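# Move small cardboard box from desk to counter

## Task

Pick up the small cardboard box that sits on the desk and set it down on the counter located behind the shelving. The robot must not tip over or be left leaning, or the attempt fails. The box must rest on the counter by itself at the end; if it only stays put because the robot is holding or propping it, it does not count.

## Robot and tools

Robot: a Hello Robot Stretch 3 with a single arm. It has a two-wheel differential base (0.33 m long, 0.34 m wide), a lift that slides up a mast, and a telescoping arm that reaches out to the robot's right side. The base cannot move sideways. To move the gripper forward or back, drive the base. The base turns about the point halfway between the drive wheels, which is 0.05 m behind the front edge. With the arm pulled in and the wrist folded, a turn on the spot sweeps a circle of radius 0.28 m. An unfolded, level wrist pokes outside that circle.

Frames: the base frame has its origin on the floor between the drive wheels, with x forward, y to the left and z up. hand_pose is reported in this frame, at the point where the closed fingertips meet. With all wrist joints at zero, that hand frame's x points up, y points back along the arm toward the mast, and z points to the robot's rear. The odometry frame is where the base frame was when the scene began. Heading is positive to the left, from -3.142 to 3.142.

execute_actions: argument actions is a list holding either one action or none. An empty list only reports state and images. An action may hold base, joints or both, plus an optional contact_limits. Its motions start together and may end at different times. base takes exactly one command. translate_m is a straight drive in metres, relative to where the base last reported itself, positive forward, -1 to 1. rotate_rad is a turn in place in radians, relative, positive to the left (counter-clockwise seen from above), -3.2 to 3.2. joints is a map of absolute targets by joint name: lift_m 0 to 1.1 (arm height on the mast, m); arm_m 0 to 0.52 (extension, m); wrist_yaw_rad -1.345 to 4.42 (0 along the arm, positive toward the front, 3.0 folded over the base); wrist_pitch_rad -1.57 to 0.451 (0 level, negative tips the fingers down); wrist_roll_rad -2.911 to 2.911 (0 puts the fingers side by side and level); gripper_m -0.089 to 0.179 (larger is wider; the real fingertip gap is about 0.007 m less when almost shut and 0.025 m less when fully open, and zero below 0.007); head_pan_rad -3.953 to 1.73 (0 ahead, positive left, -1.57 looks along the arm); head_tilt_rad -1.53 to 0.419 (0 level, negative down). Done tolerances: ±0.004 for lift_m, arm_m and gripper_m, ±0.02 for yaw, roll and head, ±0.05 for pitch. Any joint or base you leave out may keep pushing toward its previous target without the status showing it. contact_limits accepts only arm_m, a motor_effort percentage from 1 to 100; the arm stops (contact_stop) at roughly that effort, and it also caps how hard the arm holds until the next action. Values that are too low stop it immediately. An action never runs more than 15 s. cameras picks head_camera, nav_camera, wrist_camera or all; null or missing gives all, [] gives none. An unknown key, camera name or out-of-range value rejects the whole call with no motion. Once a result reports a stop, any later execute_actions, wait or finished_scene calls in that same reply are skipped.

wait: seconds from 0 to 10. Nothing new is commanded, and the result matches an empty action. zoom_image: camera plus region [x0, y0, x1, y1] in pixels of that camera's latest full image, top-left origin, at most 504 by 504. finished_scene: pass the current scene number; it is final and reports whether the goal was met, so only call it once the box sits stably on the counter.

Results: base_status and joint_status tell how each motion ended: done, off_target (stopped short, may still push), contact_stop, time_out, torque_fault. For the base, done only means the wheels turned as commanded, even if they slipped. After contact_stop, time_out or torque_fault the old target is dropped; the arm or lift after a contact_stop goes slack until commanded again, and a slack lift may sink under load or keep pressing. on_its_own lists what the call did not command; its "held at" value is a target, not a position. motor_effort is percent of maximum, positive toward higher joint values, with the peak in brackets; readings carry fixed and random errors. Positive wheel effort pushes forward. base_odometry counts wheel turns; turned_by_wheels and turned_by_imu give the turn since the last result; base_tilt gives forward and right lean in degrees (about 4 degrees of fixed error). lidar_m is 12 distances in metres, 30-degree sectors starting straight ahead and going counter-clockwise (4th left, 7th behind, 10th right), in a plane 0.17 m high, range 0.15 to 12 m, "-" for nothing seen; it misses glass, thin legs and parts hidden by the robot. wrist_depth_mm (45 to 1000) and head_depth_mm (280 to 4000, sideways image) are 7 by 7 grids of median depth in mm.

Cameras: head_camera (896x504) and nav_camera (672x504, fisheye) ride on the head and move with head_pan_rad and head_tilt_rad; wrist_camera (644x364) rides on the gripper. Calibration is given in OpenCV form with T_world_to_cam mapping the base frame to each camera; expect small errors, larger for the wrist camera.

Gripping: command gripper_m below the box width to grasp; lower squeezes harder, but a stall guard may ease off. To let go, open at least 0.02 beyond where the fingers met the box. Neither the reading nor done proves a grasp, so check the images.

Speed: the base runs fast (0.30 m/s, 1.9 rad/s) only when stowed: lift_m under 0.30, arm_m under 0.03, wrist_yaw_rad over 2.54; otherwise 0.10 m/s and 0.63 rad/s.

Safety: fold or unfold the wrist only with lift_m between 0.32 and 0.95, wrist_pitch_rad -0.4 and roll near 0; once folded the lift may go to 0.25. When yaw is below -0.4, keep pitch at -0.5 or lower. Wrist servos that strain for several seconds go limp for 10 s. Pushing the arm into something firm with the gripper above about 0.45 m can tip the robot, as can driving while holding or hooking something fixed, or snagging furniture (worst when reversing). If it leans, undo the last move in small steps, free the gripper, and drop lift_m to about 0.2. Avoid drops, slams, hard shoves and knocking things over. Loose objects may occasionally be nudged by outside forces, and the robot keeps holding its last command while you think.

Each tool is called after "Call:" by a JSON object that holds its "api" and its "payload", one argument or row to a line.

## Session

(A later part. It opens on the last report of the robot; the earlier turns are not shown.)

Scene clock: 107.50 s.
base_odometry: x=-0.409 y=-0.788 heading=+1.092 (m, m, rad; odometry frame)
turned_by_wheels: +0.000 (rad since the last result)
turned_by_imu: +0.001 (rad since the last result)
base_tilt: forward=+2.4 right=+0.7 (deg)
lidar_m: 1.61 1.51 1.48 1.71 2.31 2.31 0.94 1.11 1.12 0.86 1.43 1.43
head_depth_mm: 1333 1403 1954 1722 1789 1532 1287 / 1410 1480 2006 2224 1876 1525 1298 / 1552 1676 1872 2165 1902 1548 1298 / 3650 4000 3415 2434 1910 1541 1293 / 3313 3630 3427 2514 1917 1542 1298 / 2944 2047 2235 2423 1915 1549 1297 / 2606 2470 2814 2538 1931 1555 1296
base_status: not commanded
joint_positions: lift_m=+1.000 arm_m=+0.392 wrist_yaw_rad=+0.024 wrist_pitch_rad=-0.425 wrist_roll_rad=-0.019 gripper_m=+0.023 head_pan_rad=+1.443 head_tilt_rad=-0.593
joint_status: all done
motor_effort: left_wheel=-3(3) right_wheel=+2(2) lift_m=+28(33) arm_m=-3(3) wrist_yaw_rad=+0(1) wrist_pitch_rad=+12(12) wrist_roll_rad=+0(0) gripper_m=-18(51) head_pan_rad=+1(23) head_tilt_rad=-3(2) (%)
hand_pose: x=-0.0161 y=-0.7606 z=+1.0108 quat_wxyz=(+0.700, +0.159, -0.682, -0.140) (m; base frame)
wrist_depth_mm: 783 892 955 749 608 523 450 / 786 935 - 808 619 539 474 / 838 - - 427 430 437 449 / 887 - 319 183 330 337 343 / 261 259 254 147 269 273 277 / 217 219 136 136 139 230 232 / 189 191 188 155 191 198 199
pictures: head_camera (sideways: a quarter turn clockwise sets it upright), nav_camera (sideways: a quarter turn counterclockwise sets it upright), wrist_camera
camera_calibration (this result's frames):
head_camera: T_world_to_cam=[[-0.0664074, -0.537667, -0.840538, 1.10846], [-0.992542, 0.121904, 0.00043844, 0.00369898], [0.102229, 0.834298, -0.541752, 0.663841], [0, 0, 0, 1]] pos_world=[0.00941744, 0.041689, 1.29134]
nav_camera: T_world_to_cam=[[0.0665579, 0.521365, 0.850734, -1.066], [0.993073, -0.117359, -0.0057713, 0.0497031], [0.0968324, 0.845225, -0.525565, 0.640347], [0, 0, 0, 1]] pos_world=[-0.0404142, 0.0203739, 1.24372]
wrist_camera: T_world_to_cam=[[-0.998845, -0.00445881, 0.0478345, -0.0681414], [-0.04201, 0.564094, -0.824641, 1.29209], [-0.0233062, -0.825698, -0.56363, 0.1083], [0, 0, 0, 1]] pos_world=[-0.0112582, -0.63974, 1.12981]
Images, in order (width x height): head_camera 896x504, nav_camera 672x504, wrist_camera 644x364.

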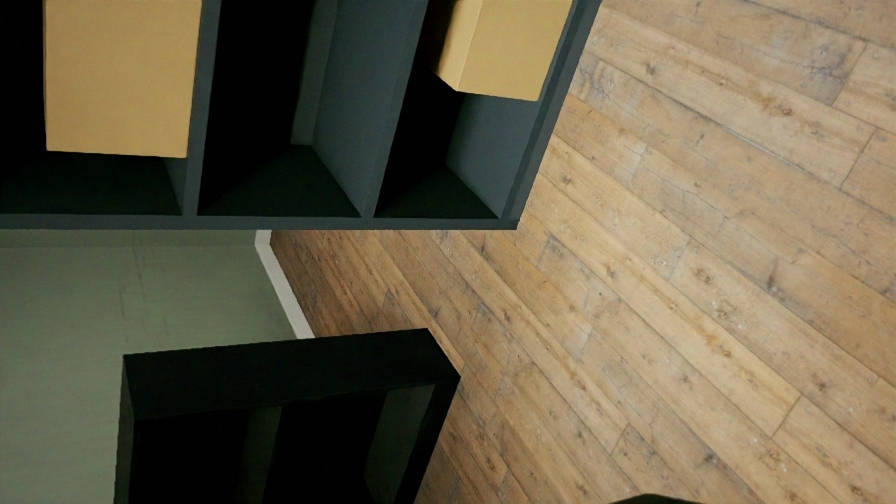

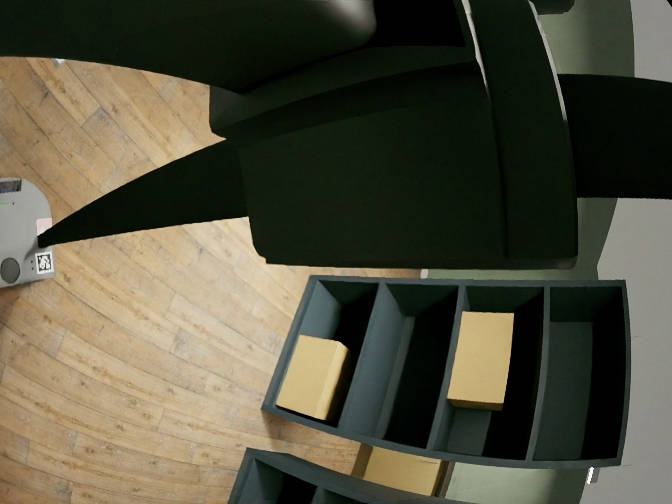

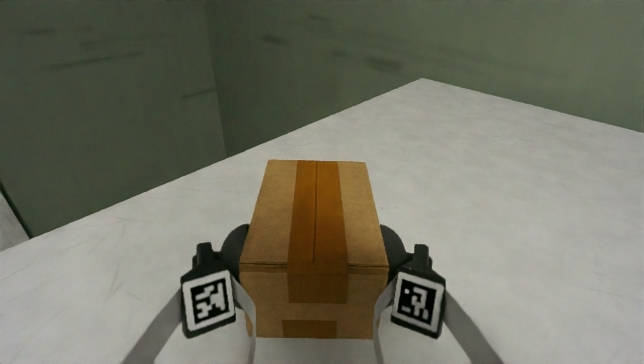

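Call:
{"api": "execute_actions", "payload": {
  "actions": [
    {"base": {"rotate_rad": 1.70}, "joints": {"arm_m": 0.0, "wrist_yaw_rad": 1.5, "head_pan_rad": -0.25, "head_tilt_rad": -0.65}}
  ]
}}

Scene clock: 133.40 s.
base_odometry: x=-0.409 y=-0.788 heading=+2.791 (m, m, rad; odometry frame)
turned_by_wheels: +1.700 (rad since the last result)
turned_by_imu: +1.719 (rad since the last result)
base_tilt: forward=+2.2 right=+0.5 (deg)
lidar_m: 2.12 2.31 2.05 0.94 1.11 1.12 0.86 1.43 1.43 1.69 1.48 1.51
head_depth_mm: 1308 1823 1836 1776 1793 301 1217 / 1376 1961 1953 2173 1803 345 1228 / 1572 1696 1893 2073 1809 1479 1265 / 3707 3949 3042 2212 1808 1489 1256 / 3265 3544 2908 2302 1805 1474 1268 / 2720 2071 2560 2306 1810 1493 1259 / 2473 2413 2766 2339 1821 1498 1269
base_status: done
joint_positions: lift_m=+1.000 arm_m=+0.000 wrist_yaw_rad=+1.500 wrist_pitch_rad=-0.425 wrist_roll_rad=-0.020 gripper_m=+0.023 head_pan_rad=-0.243 head_tilt_rad=-0.642
joint_status: all done
motor_effort: left_wheel=-3(13) right_wheel=+3(8) lift_m=+28(28) arm_m=-3(3) wrist_yaw_rad=+0(5) wrist_pitch_rad=+12(12) wrist_roll_rad=+0(0) gripper_m=-17(18) head_pan_rad=-4(30) head_tilt_rad=-3(7) (%)
hand_pose: x=+0.2015 y=-0.1611 z=+1.0108 quat_wxyz=(+0.612, +0.577, -0.398, +0.368) (m; base frame)
wrist_depth_mm: - - - - - - - / - - - - - - - / - - - - - - - / - - - 183 - - - / - - - 147 - - - / - - 136 136 139 - - / - - - 154 - - -
pictures: head_camera (sideways: a quarter turn clockwise sets it upright), nav_camera (sideways: a quarter turn counterclockwise sets it upright), wrist_camera
camera_calibration (this result's frames):
head_camera: T_world_to_cam=[[-0.566323, 0.137524, -0.812629, 1.07512], [0.234994, 0.971996, 0.000726509, -0.00416401], [0.789972, -0.190552, -0.582781, 0.713025], [0, 0, 0, 1]] pos_world=[0.0465737, -0.0079395, 1.28921]
nav_camera: T_world_to_cam=[[0.550622, -0.13593, 0.823613, -1.03359], [-0.230803, -0.97298, -0.00627978, 0.0578304], [0.802213, -0.186634, -0.567117, 0.690105], [0, 0, 0, 1]] pos_world=[0.028856, 0.0445687, 1.24302]
wrist_camera: T_world_to_cam=[[-0.090146, -0.994779, 0.047845, -0.190752], [-0.565589, 0.0115929, -0.824606, 0.979509], [0.819745, -0.101395, -0.563681, 0.555219], [0, 0, 0, 1]] pos_world=[0.0816656, -0.144814, 1.1298]
Images, in order (width x height): head_camera 896x504, nav_camera 672x504, wrist_camera 644x364.

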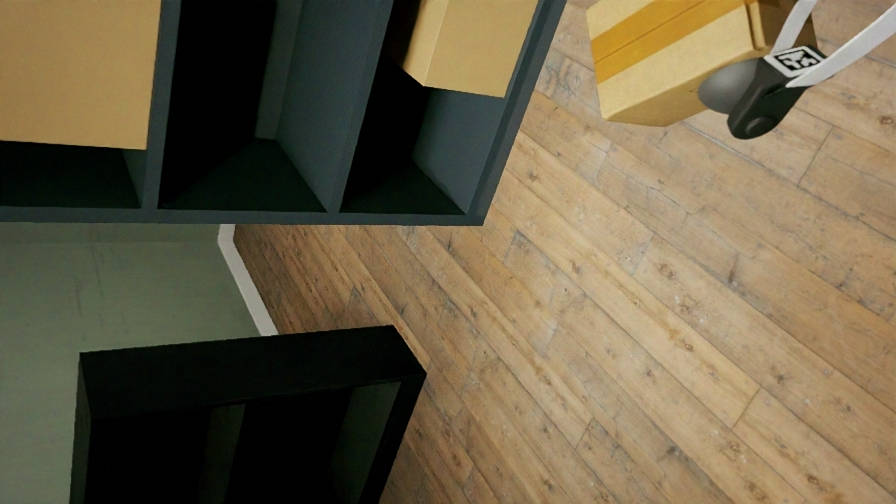

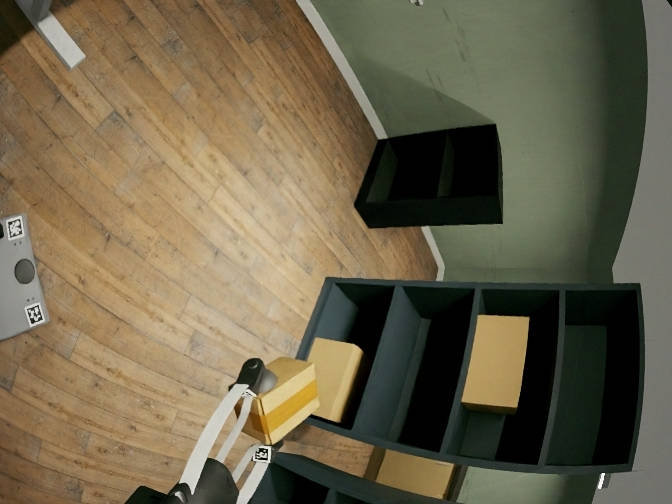

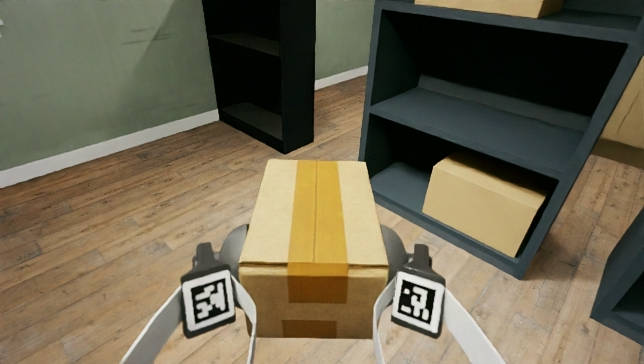

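Call:
{"api": "execute_actions", "payload": {
  "actions": [
    {"base": {"translate_m": 0.64}, "joints": {"lift_m": 0.29, "wrist_yaw_rad": 2.7, "head_pan_rad": -0.3, "head_tilt_rad": -0.8}}
  ]
}}

Scene clock: 145.23 s.
base_odometry: x=-1.011 y=-0.568 heading=+2.791 (m, m, rad; odometry frame)
turned_by_wheels: +0.000 (rad since the last result)
turned_by_imu: +0.006 (rad since the last result)
base_tilt: forward=+2.2 right=+0.6 (deg)
lidar_m: 1.48 1.83 1.84 1.73 1.54 1.54 1.49 1.89 1.93 1.30 1.08 1.13
head_depth_mm: 1063 1440 1379 1743 1531 1347 1175 / 988 1150 1308 1696 1569 1341 1180 / 3221 3195 2369 1856 1567 1357 1177 / 3185 3248 2405 1907 1576 1355 1180 / 2799 2966 2015 1921 1581 1357 1185 / 1349 1502 1756 1860 1589 1357 1186 / 1614 1749 2131 1926 1591 1351 1186
base_status: done
joint_positions: lift_m=+0.290 arm_m=+0.000 wrist_yaw_rad=+2.699 wrist_pitch_rad=-0.426 wrist_roll_rad=-0.020 gripper_m=+0.023 head_pan_rad=-0.293 head_tilt_rad=-0.791
joint_status: all done
motor_effort: left_wheel=-3(15) right_wheel=+2(6) lift_m=+19(25) arm_m=-3(3) wrist_yaw_rad=+1(1) wrist_pitch_rad=+12(13) wrist_roll_rad=+1(0) gripper_m=-18(17) head_pan_rad=-3(8) head_tilt_rad=-3(14) (%)
hand_pose: x=+0.0745 y=+0.0566 z=+0.3011 quat_wxyz=(+0.298, +0.701, -0.003, +0.648) (m; base frame)
wrist_depth_mm: - - - - - - - / - - - - - - - / 918 903 938 940 - - - / 721 719 715 183 755 754 772 / 600 593 576 148 615 628 633 / - 502 136 136 139 528 526 / - - 419 154 439 451 461
pictures: head_camera (sideways: a quarter turn clockwise sets it upright), nav_camera (sideways: a quarter turn counterclockwise sets it upright), wrist_camera
camera_calibration (this result's frames):
head_camera: T_world_to_cam=[[-0.668102, 0.198822, -0.717014, 0.951113], [0.283674, 0.95892, 0.00157861, -0.00557008], [0.687873, -0.202343, -0.697057, 0.862297], [0, 0, 0, 1]] pos_world=[0.0438694, -0.0092812, 1.28304]
nav_camera: T_world_to_cam=[[0.654229, -0.196964, 0.730198, -0.91246], [-0.280372, -0.95986, -0.00770993, 0.0599933], [0.702407, -0.199683, -0.683192, 0.841709], [0, 0, 0, 1]] pos_world=[0.0225563, 0.045939, 1.24179]
wrist_camera: T_world_to_cam=[[0.893868, -0.445768, 0.0478604, -0.0560557], [-0.216748, -0.523125, -0.824233, 0.324126], [0.392454, 0.726382, -0.564224, 0.266554], [0, 0, 0, 1]] pos_world=[0.0157498, -0.0490498, 0.420234]
Images, in order (width x height): head_camera 896x504, nav_camera 672x504, wrist_camera 644x364.

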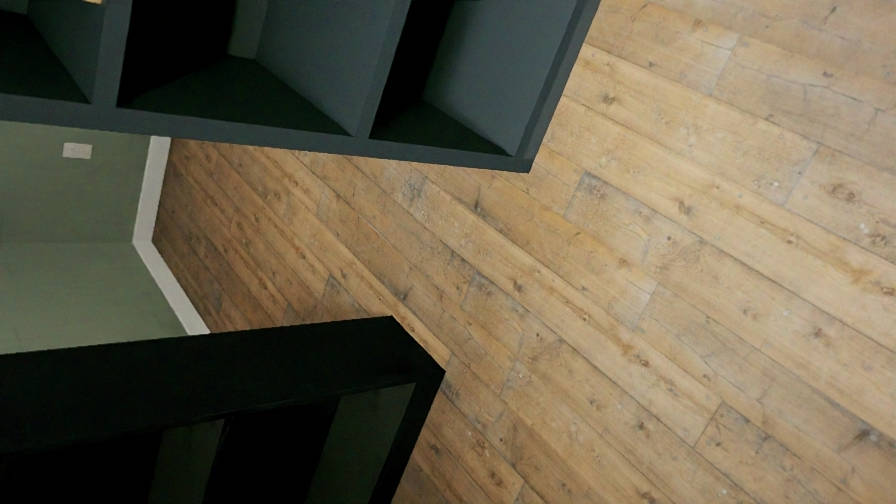

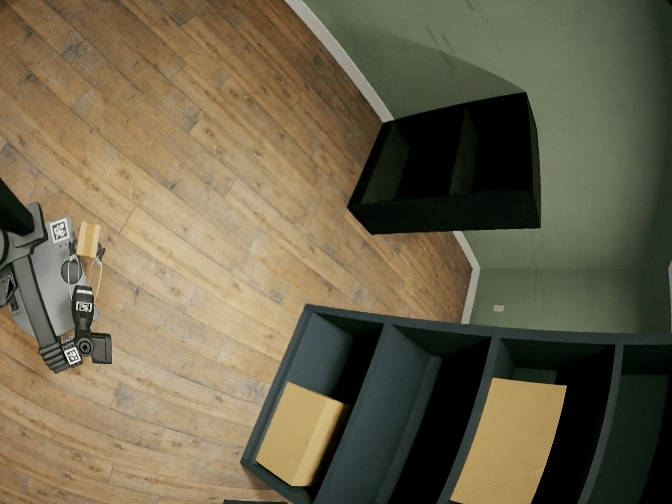

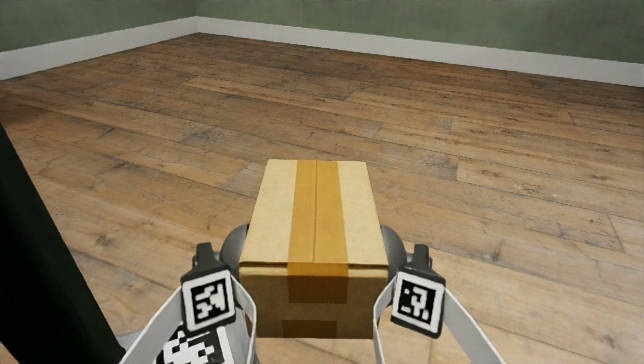

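Call:
{"api": "execute_actions", "payload": {
  "actions": [
    {"base": {"translate_m": 1.0}, "joints": {"head_pan_rad": -0.85, "head_tilt_rad": -1.0}}
  ],
  "cameras": ["head_camera", "nav_camera"]
}}

Scene clock: 157.53 s.
base_odometry: x=-1.950 y=-0.225 heading=+2.791 (m, m, rad; odometry frame)
turned_by_wheels: +0.000 (rad since the last result)
turned_by_imu: +0.008 (rad since the last result)
base_tilt: forward=+2.3 right=+0.5 (deg)
lidar_m: 0.49 1.09 1.09 1.32 2.20 1.83 2.49 2.66 0.85 0.52 0.74 0.51
head_depth_mm: 1887 2059 1034 1047 1057 1221 1121 / 1894 2129 1828 1546 1364 1246 1143 / 1875 2133 1837 1596 1392 1245 1151 / 2407 2206 1845 1593 1397 1239 1122 / 2474 2214 1838 1581 1402 1248 1123 / 2464 2193 1846 1591 1299 1233 1130 / 2426 2212 1768 877 930 1207 1128
base_status: done
joint_positions: lift_m=+0.290 arm_m=+0.000 wrist_yaw_rad=+2.699 wrist_pitch_rad=-0.426 wrist_roll_rad=-0.020 gripper_m=+0.023 head_pan_rad=-0.843 head_tilt_rad=-0.988
joint_status: all done
motor_effort: left_wheel=-3(11) right_wheel=+2(9) lift_m=+20(20) arm_m=-3(3) wrist_yaw_rad=+0(1) wrist_pitch_rad=+13(13) wrist_roll_rad=+0(0) gripper_m=-17(18) head_pan_rad=-3(27) head_tilt_rad=-4(17) (%)
hand_pose: x=+0.0744 y=+0.0566 z=+0.3011 quat_wxyz=(+0.298, +0.701, -0.003, +0.648) (m; base frame)
wrist_depth_mm: - - - - - 885 826 / - - - - - 922 841 / 890 947 937 951 - 964 864 / 717 730 725 183 752 763 704 / 608 594 578 148 613 622 615 / - 501 136 136 139 523 522 / - - 422 155 434 454 454
pictures: head_camera (sideways: a quarter turn clockwise sets it upright), nav_camera (sideways: a quarter turn counterclockwise sets it upright)
camera_calibration (this result's frames):
head_camera: T_world_to_cam=[[-0.549867, 0.613495, -0.566807, 0.754673], [0.743449, 0.668788, 0.00264685, -0.00976489], [0.380697, -0.419936, -0.823847, 1.02904], [0, 0, 0, 1]] pos_world=[0.030476, -0.0243256, 1.27555]
nav_camera: T_world_to_cam=[[0.540906, -0.606783, 0.582439, -0.719233], [-0.741968, -0.67037, -0.00933111, 0.0649174], [0.396111, -0.427103, -0.812821, 1.01215], [0, 0, 0, 1]] pos_world=[0.0362807, 0.0393918, 1.24221]
Images, in order (width x height): head_camera 896x504, nav_camera 672x504.

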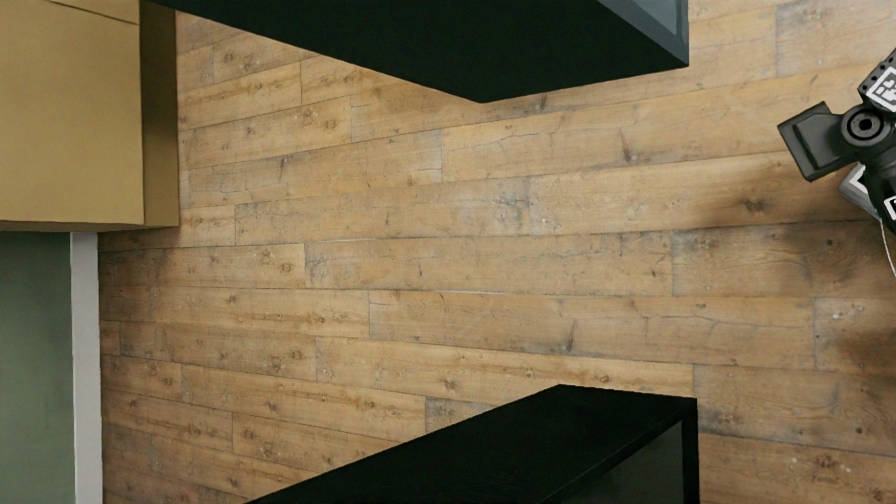

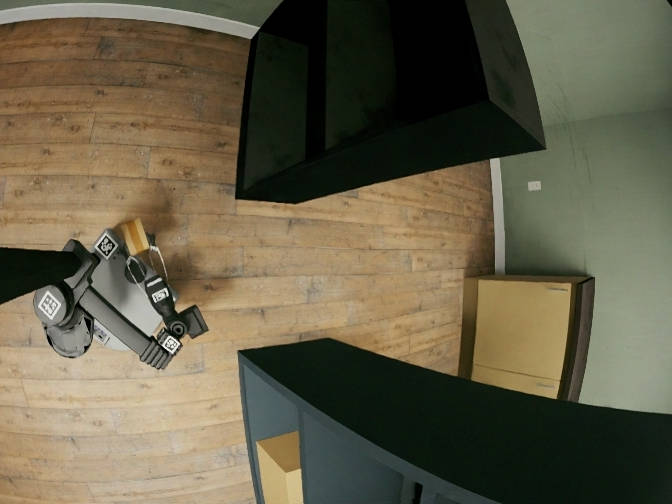

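Call:
{"api": "execute_actions", "payload": {
  "actions": [
    {"base": {"rotate_rad": -0.845}, "joints": {"head_pan_rad": 0.0, "head_tilt_rad": -1.0}}
  ],
  "cameras": ["head_camera", "nav_camera"]
}}

Scene clock: 167.53 s.
base_odometry: x=-1.950 y=-0.225 heading=+1.946 (m, m, rad; odometry frame)
turned_by_wheels: -0.845 (rad since the last result)
turned_by_imu: -0.851 (rad since the last result)
base_tilt: forward=+2.2 right=+0.5 (deg)
lidar_m: 1.97 0.49 0.95 1.09 1.14 1.56 2.20 1.82 2.72 1.54 0.85 0.52
head_depth_mm: 1904 2069 1013 1025 1046 1223 1124 / 1876 2122 1829 1557 1373 1241 1127 / 1876 2146 1831 1599 1386 1251 1119 / 2429 2198 1840 1586 1397 1248 1121 / 2441 2191 1831 1594 1400 1244 1128 / 2447 2186 1851 1597 1317 1227 1123 / 2418 2189 1807 898 941 1216 1127
base_status: done
joint_positions: lift_m=+0.290 arm_m=+0.000 wrist_yaw_rad=+2.699 wrist_pitch_rad=-0.426 wrist_roll_rad=-0.020 gripper_m=+0.023 head_pan_rad=-0.007 head_tilt_rad=-0.988
joint_status: all done
motor_effort: left_wheel=+4(13) right_wheel=-1(5) lift_m=+19(20) arm_m=-3(3) wrist_yaw_rad=+1(0) wrist_pitch_rad=+13(13) wrist_roll_rad=+1(0) gripper_m=-18(18) head_pan_rad=+2(29) head_tilt_rad=-4(4) (%)
hand_pose: x=+0.0744 y=+0.0566 z=+0.3010 quat_wxyz=(+0.298, +0.701, -0.003, +0.648) (m; base frame)
wrist_depth_mm: 842 919 - - 882 444 515 / 882 - - - 903 480 - / 894 911 932 856 742 545 - / 706 713 725 183 607 635 772 / 607 593 575 147 600 625 625 / - 508 136 136 139 525 528 / - - 420 154 437 452 457
pictures: head_camera (sideways: a quarter turn clockwise sets it upright), nav_camera (sideways: a quarter turn counterclockwise sets it upright)
camera_calibration (this result's frames):
head_camera: T_world_to_cam=[[-0.823968, 0.0029755, -0.566629, 0.756113], [0.00179021, 0.999995, 0.00264797, -0.00524222], [0.566634, 0.00116746, -0.823969, 1.02807], [0, 0, 0, 1]] pos_world=[0.0404849, 0.00179215, 1.27555]
nav_camera: T_world_to_cam=[[0.812984, -0.00512929, 0.582263, -0.720664], [0.000375179, -0.999956, -0.0093327, 0.0603912], [0.582285, 0.00780579, -0.812947, 1.01118], [0, 0, 0, 1]] pos_world=[-0.00292692, 0.048799, 1.24221]
Images, in order (width x height): head_camera 896x504, nav_camera 672x504.

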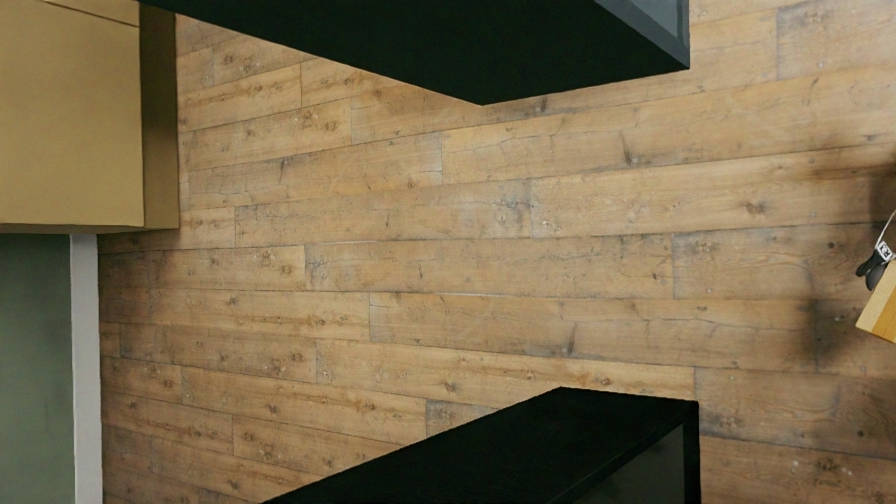

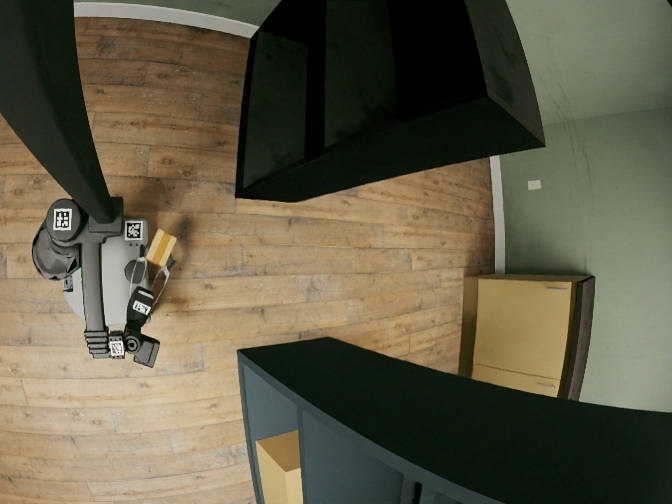

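Aligned with about 0.1 m clearance on each side. Driving through.

Call:
{"api": "execute_actions", "payload": {
  "actions": [
    {"base": {"translate_m": 1.0}, "joints": {"head_pan_rad": -0.25, "head_tilt_rad": -0.6}}
  ],
  "cameras": ["head_camera", "nav_camera"]
}}

Scene clock: 174.10 s.
base_odometry: x=-2.317 y=+0.705 heading=+1.946 (m, m, rad; odometry frame)
turned_by_wheels: +0.000 (rad since the last result)
turned_by_imu: +0.008 (rad since the last result)
base_tilt: forward=+2.2 right=+0.6 (deg)
lidar_m: 0.98 1.50 1.11 1.08 0.46 0.41 2.80 0.48 0.37 0.58 1.36 1.01
head_depth_mm: 1479 1568 1147 1255 1451 1522 1275 / 1443 1542 1109 1212 1391 1524 1281 / 1405 1519 1087 1172 1340 1483 1282 / 1374 1482 1060 1136 1298 1479 1287 / 1343 1457 1138 1171 1634 1520 1286 / 1309 1432 1581 1761 1888 1539 1286 / 1276 1401 1525 1703 1841 1539 1295
base_status: done
joint_positions: lift_m=+0.290 arm_m=+0.000 wrist_yaw_rad=+2.699 wrist_pitch_rad=-0.426 wrist_roll_rad=-0.020 gripper_m=+0.023 head_pan_rad=-0.243 head_tilt_rad=-0.605
joint_status: all done
motor_effort: left_wheel=+2(15) right_wheel=-1(3) lift_m=+20(19) arm_m=-3(3) wrist_yaw_rad=+0(1) wrist_pitch_rad=+13(13) wrist_roll_rad=+0(0) gripper_m=-18(17) head_pan_rad=-3(17) head_tilt_rad=+1(18) (%)
hand_pose: x=+0.0744 y=+0.0566 z=+0.3010 quat_wxyz=(+0.298, +0.701, -0.003, +0.648) (m; base frame)
wrist_depth_mm: 841 887 - - - - - / 877 949 - - - - - / 880 926 949 940 - - - / 700 720 730 184 744 770 794 / 607 594 574 147 614 621 629 / - 502 136 136 139 520 531 / - - 419 155 439 455 457
pictures: head_camera (sideways: a quarter turn clockwise sets it upright), nav_camera (sideways: a quarter turn counterclockwise sets it upright)
camera_calibration (this result's frames):
head_camera: T_world_to_cam=[[-0.536805, 0.130225, -0.833595, 1.10228], [0.235004, 0.971994, 0.000512237, -0.00388514], [0.810317, -0.195623, -0.552375, 0.673343], [0, 0, 0, 1]] pos_world=[0.0469996, -0.00804648, 1.29079]
nav_camera: T_world_to_cam=[[0.520721, -0.128536, 0.843995, -1.05999], [-0.230616, -0.973027, -0.00590274, 0.0573387], [0.821989, -0.191565, -0.536318, 0.649914], [0, 0, 0, 1]] pos_world=[0.0309593, 0.0440469, 1.24352]
Images, in order (width x height): head_camera 896x504, nav_camera 672x504.

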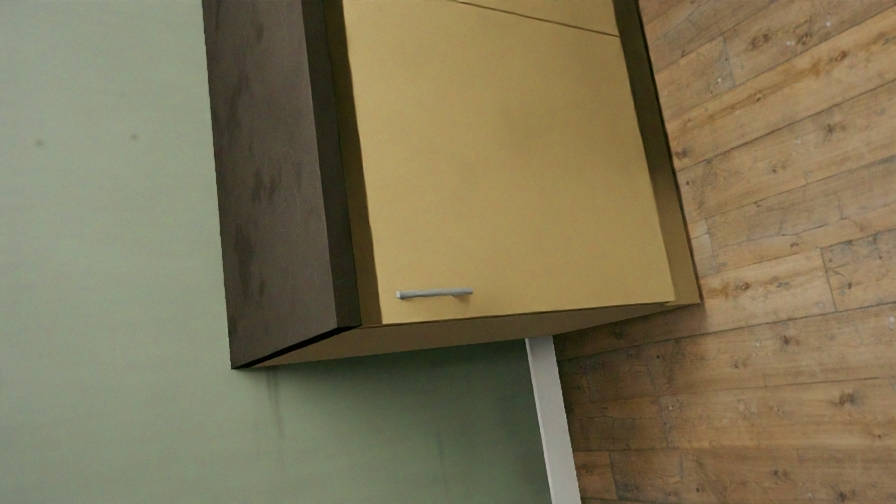

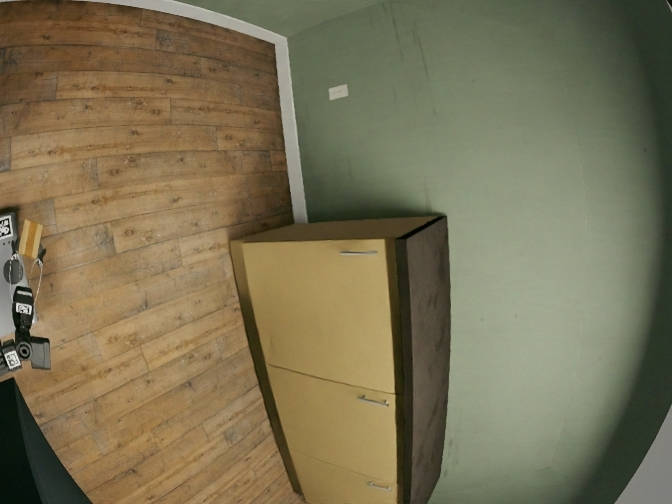

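Call:
{"api": "execute_actions", "payload": {
  "actions": [
    {"base": {"translate_m": 0.46}, "joints": {"lift_m": 0.84, "wrist_yaw_rad": 1.0, "head_pan_rad": -0.6, "head_tilt_rad": -0.7}}
  ],
  "cameras": ["nav_camera", "wrist_camera"]
}}

Scene clock: 189.83 s.
base_odometry: x=-2.485 y=+1.133 heading=+1.946 (m, m, rad; odometry frame)
turned_by_wheels: +0.000 (rad since the last result)
turned_by_imu: +0.004 (rad since the last result)
base_tilt: forward=+2.3 right=+0.5 (deg)
lidar_m: 0.55 1.15 1.10 1.07 1.10 0.81 3.24 0.69 0.86 1.86 0.71 0.53
head_depth_mm: 1404 1229 866 979 1222 459 1175 / 1302 1241 830 873 1054 483 1204 / 1214 1239 833 788 930 1139 1224 / 1136 1193 838 704 837 1000 1207 / 1068 1144 841 673 755 888 1074 / 1008 1093 840 631 690 857 1181 / 950 1040 846 681 971 1413 1236
base_status: done
joint_positions: lift_m=+0.840 arm_m=+0.000 wrist_yaw_rad=+1.002 wrist_pitch_rad=-0.427 wrist_roll_rad=-0.020 gripper_m=+0.023 head_pan_rad=-0.593 head_tilt_rad=-0.692
joint_status: all done
motor_effort: left_wheel=+2(15) right_wheel=-1(5) lift_m=+28(31) arm_m=-3(3) wrist_yaw_rad=-1(3) wrist_pitch_rad=+13(13) wrist_roll_rad=+0(0) gripper_m=-17(18) head_pan_rad=-4(22) head_tilt_rad=-3(10) (%)
hand_pose: x=+0.1666 y=-0.2656 z=+0.8504 quat_wxyz=(+0.684, +0.461, -0.527, +0.205) (m; base frame)
wrist_depth_mm: 324 365 401 469 553 676 879 / 345 381 439 517 613 773 - / 389 414 479 560 697 902 - / 874 442 505 183 791 - - / 943 484 520 147 908 - - / - 540 136 136 139 - - / - 954 699 154 - - -
pictures: nav_camera (sideways: a quarter turn counterclockwise sets it upright), wrist_camera
camera_calibration (this result's frames):
nav_camera: T_world_to_cam=[[0.503767, -0.338857, 0.794604, -0.99549], [-0.550743, -0.834647, -0.00677054, 0.0604205], [0.665508, -0.434212, -0.607091, 0.742942], [0, 0, 0, 1]] pos_world=[0.0403368, 0.0356955, 1.24246]
wrist_camera: T_world_to_cam=[[-0.554926, -0.830521, 0.0478718, -0.169204], [-0.492196, 0.281387, -0.82375, 0.887471], [0.670672, -0.480683, -0.564928, 0.408002], [0, 0, 0, 1]] pos_world=[0.0692784, -0.194131, 0.969646]
Images, in order (width x height): nav_camera 672x504, wrist_camera 644x364.

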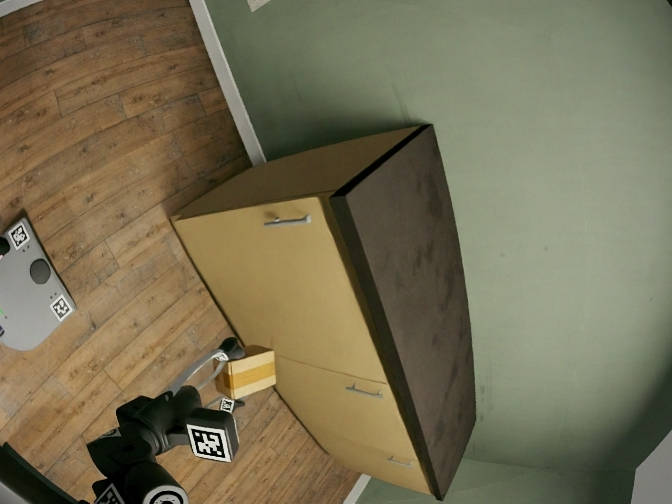

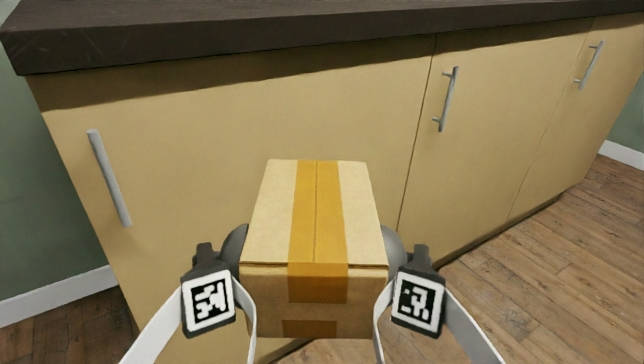

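Call:
{"api": "execute_actions", "payload": {
  "actions": [
    {"base": {"rotate_rad": 1.04}, "joints": {"lift_m": 0.975, "wrist_yaw_rad": 0.3, "arm_m": 0.08, "head_pan_rad": -1.3, "head_tilt_rad": -0.6}}
  ]
}}

Scene clock: 197.07 s.
base_odometry: x=-2.485 y=+1.133 heading=+2.986 (m, m, rad; odometry frame)
turned_by_wheels: +1.040 (rad since the last result)
turned_by_imu: +1.052 (rad since the last result)
base_tilt: forward=+2.3 right=+0.4 (deg)
lidar_m: 1.10 1.06 1.10 0.82 1.02 0.69 0.85 1.96 0.73 0.53 0.53 1.15
head_depth_mm: 1043 1149 1010 795 - - 1070 / 1011 1116 1014 799 - 852 1000 / 985 1087 1020 716 680 792 944 / 957 1051 1026 748 703 823 997 / 944 1027 1095 1163 1372 1479 1290 / 916 999 1100 1225 1381 1495 1295 / 894 974 1072 1190 1336 1457 1286
base_status: done
joint_positions: lift_m=+0.975 arm_m=+0.080 wrist_yaw_rad=+0.301 wrist_pitch_rad=-0.427 wrist_roll_rad=-0.020 gripper_m=+0.023 head_pan_rad=-1.293 head_tilt_rad=-0.606
joint_status: all done
motor_effort: left_wheel=-3(9) right_wheel=+2(7) lift_m=+28(30) arm_m=+3(3) wrist_yaw_rad=-1(5) wrist_pitch_rad=+13(13) wrist_roll_rad=+0(0) gripper_m=-18(18) head_pan_rad=-3(32) head_tilt_rad=+1(8) (%)
hand_pose: x=+0.0447 y=-0.4380 z=+0.9853 quat_wxyz=(+0.712, +0.252, -0.653, -0.042) (m; base frame)
wrist_depth_mm: 641 673 716 750 808 846 896 / 700 729 733 646 665 695 701 / 742 793 506 455 464 474 487 / 816 872 857 183 361 364 371 / 878 939 946 148 314 341 421 / 980 - 136 136 140 435 495 / - - - 155 470 533 610
pictures: head_camera (sideways: a quarter turn clockwise sets it upright), nav_camera (sideways: a quarter turn counterclockwise sets it upright), wrist_camera
camera_calibration (this result's frames):
head_camera: T_world_to_cam=[[-0.154377, 0.531163, -0.833087, 1.09928], [0.960047, 0.279839, 0.000517583, -0.00831487], [0.233405, -0.799722, -0.553142, 0.67786], [0, 0, 0, 1]] pos_world=[0.0194701, -0.0394704, 1.29075]
nav_camera: T_world_to_cam=[[0.147842, -0.51638, 0.843501, -1.05707], [-0.95876, -0.284154, -0.00591222, 0.0617927], [0.242738, -0.807842, -0.537094, 0.654457], [0, 0, 0, 1]] pos_world=[0.0566618, 0.000407294, 1.24351]
wrist_camera: T_world_to_cam=[[-0.959541, -0.277468, 0.0478809, -0.126115], [-0.195128, 0.532685, -0.823512, 1.08362], [0.202993, -0.799537, -0.565275, 0.364756], [0, 0, 0, 1]] pos_world=[0.0163893, -0.320585, 1.1046]
Images, in order (width x height): head_camera 896x504, nav_camera 672x504, wrist_camera 644x364.

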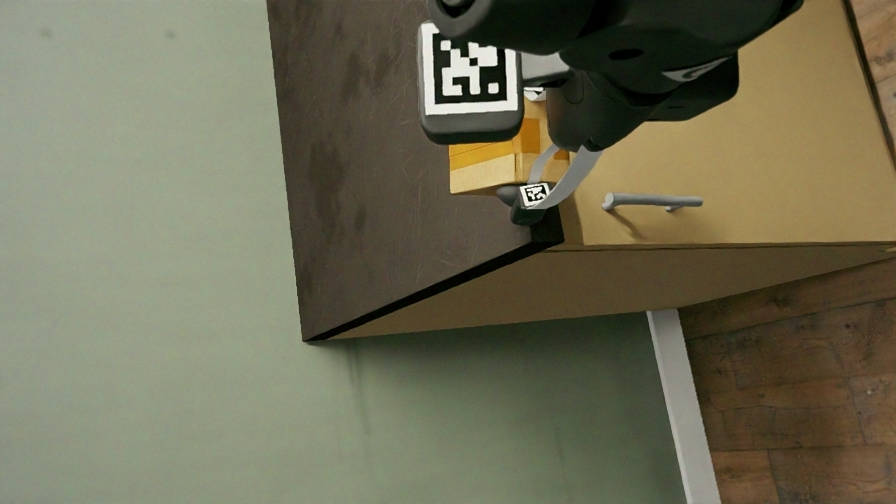

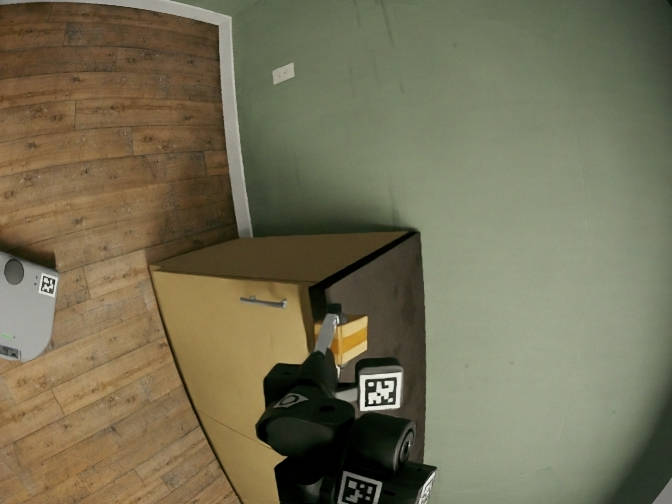

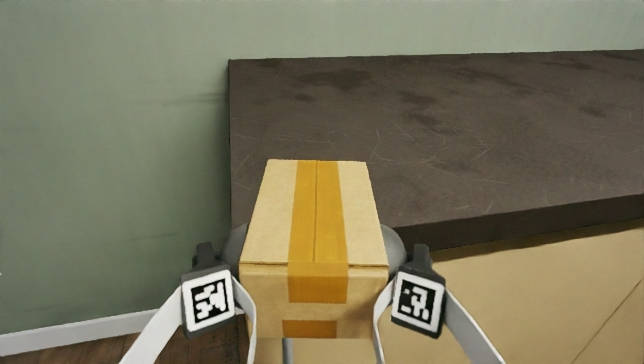

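Call:
{"api": "execute_actions", "payload": {
  "actions": [
    {"joints": {"lift_m": 0.95, "arm_m": 0.35, "wrist_yaw_rad": 0.22}}
  ],
  "cameras": ["head_camera", "wrist_camera"]
}}

Scene clock: 203.07 s.
base_odometry: x=-2.485 y=+1.133 heading=+2.986 (m, m, rad; odometry frame)
turned_by_wheels: +0.000 (rad since the last result)
turned_by_imu: +0.001 (rad since the last result)
base_tilt: forward=+2.2 right=+0.7 (deg)
lidar_m: 1.11 1.07 1.11 0.82 1.02 0.69 0.85 1.96 0.73 0.53 0.53 1.15
head_depth_mm: 1041 1151 - 657 740 872 1067 / 1011 1114 1019 685 707 829 1004 / 990 1087 1016 713 675 792 946 / 961 1058 1022 747 701 826 997 / 938 1026 1091 1163 1373 1489 1287 / 918 1004 1104 1222 1381 1483 1289 / 895 975 1070 1187 1340 1452 1289
base_status: not commanded
joint_positions: lift_m=+0.950 arm_m=+0.350 wrist_yaw_rad=+0.220 wrist_pitch_rad=-0.427 wrist_roll_rad=-0.020 gripper_m=+0.023 head_pan_rad=-1.293 head_tilt_rad=-0.606
joint_status: all done
motor_effort: left_wheel=-3(3) right_wheel=+3(2) lift_m=+20(23) arm_m=+3(5) wrist_yaw_rad=-1(4) wrist_pitch_rad=+13(13) wrist_roll_rad=+0(0) gripper_m=-18(17) head_pan_rad=-3(4) head_tilt_rad=+1(1) (%)
hand_pose: x=+0.0272 y=-0.7126 z=+0.9608 quat_wxyz=(+0.710, +0.226, -0.663, -0.071) (m; base frame)
wrist_depth_mm: 455 481 513 547 606 657 716 / 481 502 532 567 586 597 619 / 501 385 388 399 407 414 423 / 296 298 301 183 313 320 322 / 243 245 239 147 256 258 260 / 205 208 136 136 139 216 220 / 179 179 176 154 181 186 189
pictures: head_camera (sideways: a quarter turn clockwise sets it upright), wrist_camera
camera_calibration (this result's frames):
head_camera: T_world_to_cam=[[-0.154267, 0.531136, -0.833124, 1.09933], [0.960097, 0.279668, 0.000517192, -0.00831467], [0.233273, -0.7998, -0.553086, 0.677787], [0, 0, 0, 1]] pos_world=[0.0194632, -0.0394735, 1.29076]
wrist_camera: T_world_to_cam=[[-0.978894, -0.198681, 0.047881, -0.161293], [-0.151255, 0.546767, -0.82351, 1.21517], [0.137436, -0.813371, -0.565278, 0.126798], [0, 0, 0, 1]] pos_world=[0.00848513, -0.593328, 1.08011]
Images, in order (width x height): head_camera 896x504, wrist_camera 644x364.

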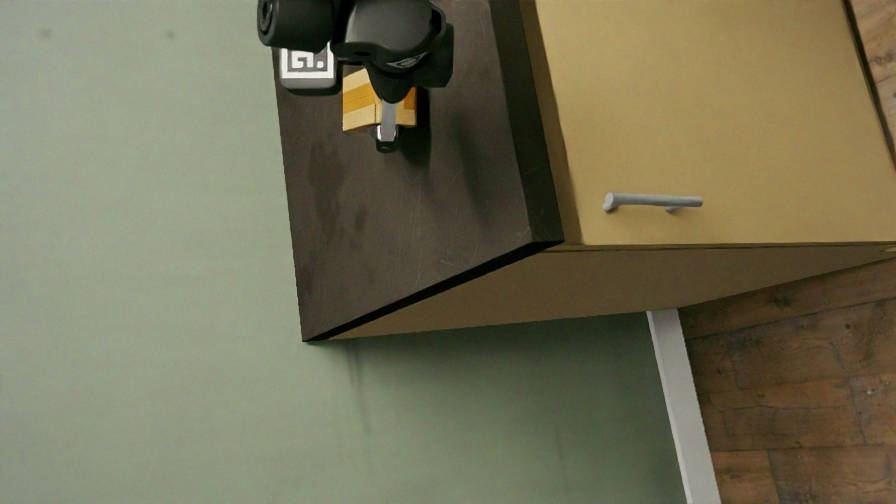

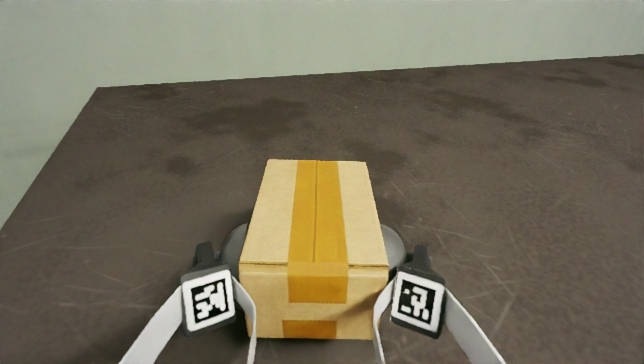

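Call:
{"api": "execute_actions", "payload": {
  "actions": [
    {"joints": {"lift_m": 0.929}}
  ],
  "cameras": ["wrist_camera"]
}}

Scene clock: 205.43 s.
base_odometry: x=-2.485 y=+1.133 heading=+2.986 (m, m, rad; odometry frame)
turned_by_wheels: +0.000 (rad since the last result)
turned_by_imu: +0.000 (rad since the last result)
base_tilt: forward=+1.9 right=+0.6 (deg)
lidar_m: 1.10 1.06 1.11 0.82 1.02 0.70 0.85 1.95 0.73 0.53 0.53 1.15
head_depth_mm: 1043 1147 1143 655 742 872 1060 / 1011 1114 1075 684 707 830 1003 / 985 1083 1022 716 676 794 950 / 962 1052 1026 750 700 827 999 / 939 1025 1091 1165 1362 1498 1288 / 916 1003 1102 1227 1391 1491 1289 / 899 979 1069 1190 1327 1454 1295
base_status: not commanded
joint_positions: lift_m=+0.929 arm_m=+0.350 wrist_yaw_rad=+0.220 wrist_pitch_rad=-0.427 wrist_roll_rad=-0.020 gripper_m=+0.023 head_pan_rad=-1.293 head_tilt_rad=-0.606
joint_status: all done
motor_effort: left_wheel=-2(3) right_wheel=+2(3) lift_m=+20(18) arm_m=+3(3) wrist_yaw_rad=+0(0) wrist_pitch_rad=+13(13) wrist_roll_rad=+0(1) gripper_m=-17(17) head_pan_rad=-3(4) head_tilt_rad=+2(1) (%)
hand_pose: x=+0.0272 y=-0.7126 z=+0.9398 quat_wxyz=(+0.710, +0.226, -0.663, -0.071) (m; base frame)
wrist_depth_mm: 451 474 515 555 599 654 726 / 480 475 487 498 508 529 540 / 363 338 346 350 358 366 373 / 260 263 264 182 278 279 284 / 213 215 211 148 225 227 231 / 182 183 136 136 139 191 193 / 158 159 155 153 159 165 166
pictures: wrist_camera
camera_calibration (this result's frames):
wrist_camera: T_world_to_cam=[[-0.978894, -0.198679, 0.0478802, -0.160286], [-0.151253, 0.546767, -0.82351, 1.19788], [0.137435, -0.813371, -0.565278, 0.114929], [0, 0, 0, 1]] pos_world=[0.00848493, -0.593328, 1.05911]
Images, in order (width x height): wrist_camera 644x364.

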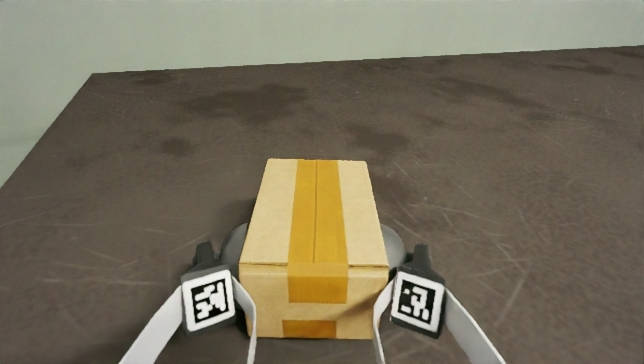

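The depths match the grasp height. Releasing.

Call:
{"api": "execute_actions", "payload": {
  "actions": [
    {"joints": {"gripper_m": 0.11, "lift_m": 0.928}}
  ],
  "cameras": ["wrist_camera"]
}}

Scene clock: 208.10 s.
base_odometry: x=-2.485 y=+1.133 heading=+2.986 (m, m, rad; odometry frame)
turned_by_wheels: +0.000 (rad since the last result)
turned_by_imu: +0.000 (rad since the last result)
base_tilt: forward=+2.3 right=+0.6 (deg)
lidar_m: 1.10 1.07 1.11 0.82 1.02 0.70 0.85 1.96 0.73 0.53 0.53 1.15
head_depth_mm: 1038 1154 1153 653 741 871 1066 / 1008 1117 1077 684 708 832 1002 / 985 1081 1020 713 677 795 950 / 962 1053 1022 748 700 829 996 / 941 1026 1090 1158 1366 1495 1293 / 916 1004 1100 1225 1375 1487 1290 / 897 980 1071 1187 1340 1461 1291
base_status: not commanded
joint_positions: lift_m=+0.928 arm_m=+0.350 wrist_yaw_rad=+0.220 wrist_pitch_rad=-0.423 wrist_roll_rad=-0.020 gripper_m=+0.110 head_pan_rad=-1.293 head_tilt_rad=-0.606
joint_status: all done
motor_effort: left_wheel=-3(3) right_wheel=+2(2) lift_m=+19(19) arm_m=+3(3) wrist_yaw_rad=-1(1) wrist_pitch_rad=+11(13) wrist_roll_rad=+0(0) gripper_m=+1(86) head_pan_rad=-4(3) head_tilt_rad=+2(1) (%)
hand_pose: x=+0.0273 y=-0.7131 z=+0.9398 quat_wxyz=(+0.710, +0.224, -0.664, -0.070) (m; base frame)
wrist_depth_mm: 455 479 508 554 601 667 722 / 480 472 493 504 519 536 552 / 367 342 348 353 363 368 375 / 262 265 267 184 277 283 287 / 214 217 211 149 226 228 231 / 181 185 173 141 183 192 194 / 160 154 157 157 163 161 166
pictures: wrist_camera
camera_calibration (this result's frames):
wrist_camera: T_world_to_cam=[[-0.978938, -0.198485, 0.0477991, -0.160058], [-0.150509, 0.543441, -0.825844, 1.19794], [0.137942, -0.815644, -0.561869, 0.109622], [0, 0, 0, 1]] pos_world=[0.00849259, -0.593363, 1.05855]
Images, in order (width x height): wrist_camera 644x364.

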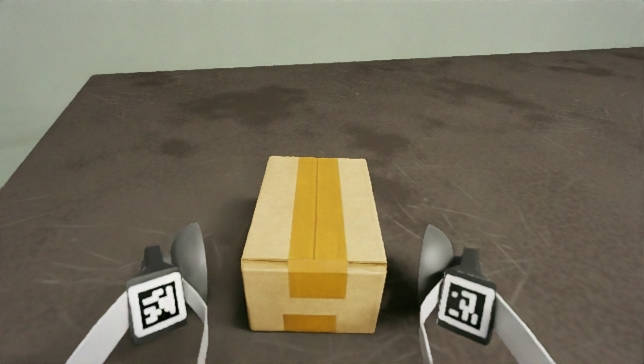

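Call:
{"api": "execute_actions", "payload": {
  "actions": [
    {"joints": {"lift_m": 0.98, "arm_m": 0.29}}
  ],
  "cameras": ["wrist_camera", "head_camera"]
}}

Scene clock: 211.33 s.
base_odometry: x=-2.485 y=+1.133 heading=+2.986 (m, m, rad; odometry frame)
turned_by_wheels: +0.000 (rad since the last result)
turned_by_imu: +0.001 (rad since the last result)
base_tilt: forward=+2.1 right=+0.5 (deg)
lidar_m: 1.11 1.06 1.11 0.81 1.02 0.70 0.85 1.97 0.72 0.53 0.53 1.15
head_depth_mm: 1035 1142 - 657 740 872 1064 / 1012 1116 990 684 710 830 1002 / 985 1082 1018 713 674 793 951 / 964 1058 1025 748 702 825 998 / 939 1029 1099 1165 1370 1498 1294 / 913 997 1098 1227 1379 1499 1288 / 895 973 1068 1188 1335 1462 1291
base_status: not commanded
joint_positions: lift_m=+0.980 arm_m=+0.290 wrist_yaw_rad=+0.220 wrist_pitch_rad=-0.422 wrist_roll_rad=-0.020 gripper_m=+0.110 head_pan_rad=-1.293 head_tilt_rad=-0.606
joint_status: all done
motor_effort: left_wheel=-3(3) right_wheel=+3(3) lift_m=+28(29) arm_m=-3(3) wrist_yaw_rad=+0(1) wrist_pitch_rad=+11(11) wrist_roll_rad=+0(0) gripper_m=+0(0) head_pan_rad=-3(3) head_tilt_rad=+2(2) (%)
hand_pose: x=+0.0274 y=-0.6538 z=+0.9916 quat_wxyz=(+0.710, +0.224, -0.664, -0.069) (m; base frame)
wrist_depth_mm: 495 526 555 606 659 718 789 / 519 553 586 626 676 727 733 / 558 481 461 475 484 493 507 / 595 351 360 278 370 377 385 / 644 291 294 227 300 303 308 / 258 249 248 228 245 256 258 / 217 207 214 217 218 216 222
pictures: head_camera (sideways: a quarter turn clockwise sets it upright), wrist_camera
camera_calibration (this result's frames):
head_camera: T_world_to_cam=[[-0.154265, 0.531129, -0.833129, 1.09933], [0.960097, 0.279668, 0.000517137, -0.0083146], [0.233275, -0.799805, -0.553078, 0.677777], [0, 0, 0, 1]] pos_world=[0.0194633, -0.0394736, 1.29076]
wrist_camera: T_world_to_cam=[[-0.978951, -0.198426, 0.0477733, -0.15065], [-0.150277, 0.542398, -0.826572, 1.20849], [0.138101, -0.816353, -0.5608, 0.185621], [0, 0, 0, 1]] pos_world=[0.00849505, -0.533844, 1.1102]
Images, in order (width x height): head_camera 896x504, wrist_camera 644x364.

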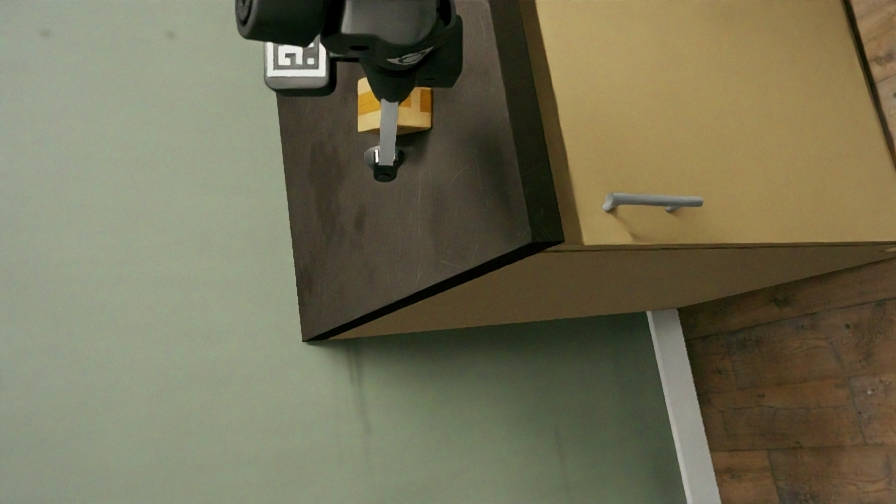

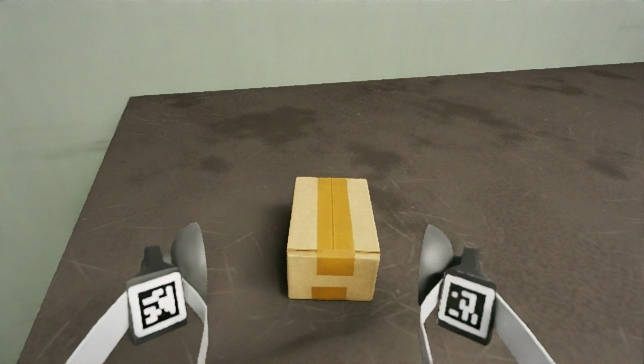

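The box sits flat on the counter, well inside its edges and clear of the gripper.

Call:
{"api": "finished_scene", "payload": {
  "scene": 2
}}

The scene is finished: the task was done.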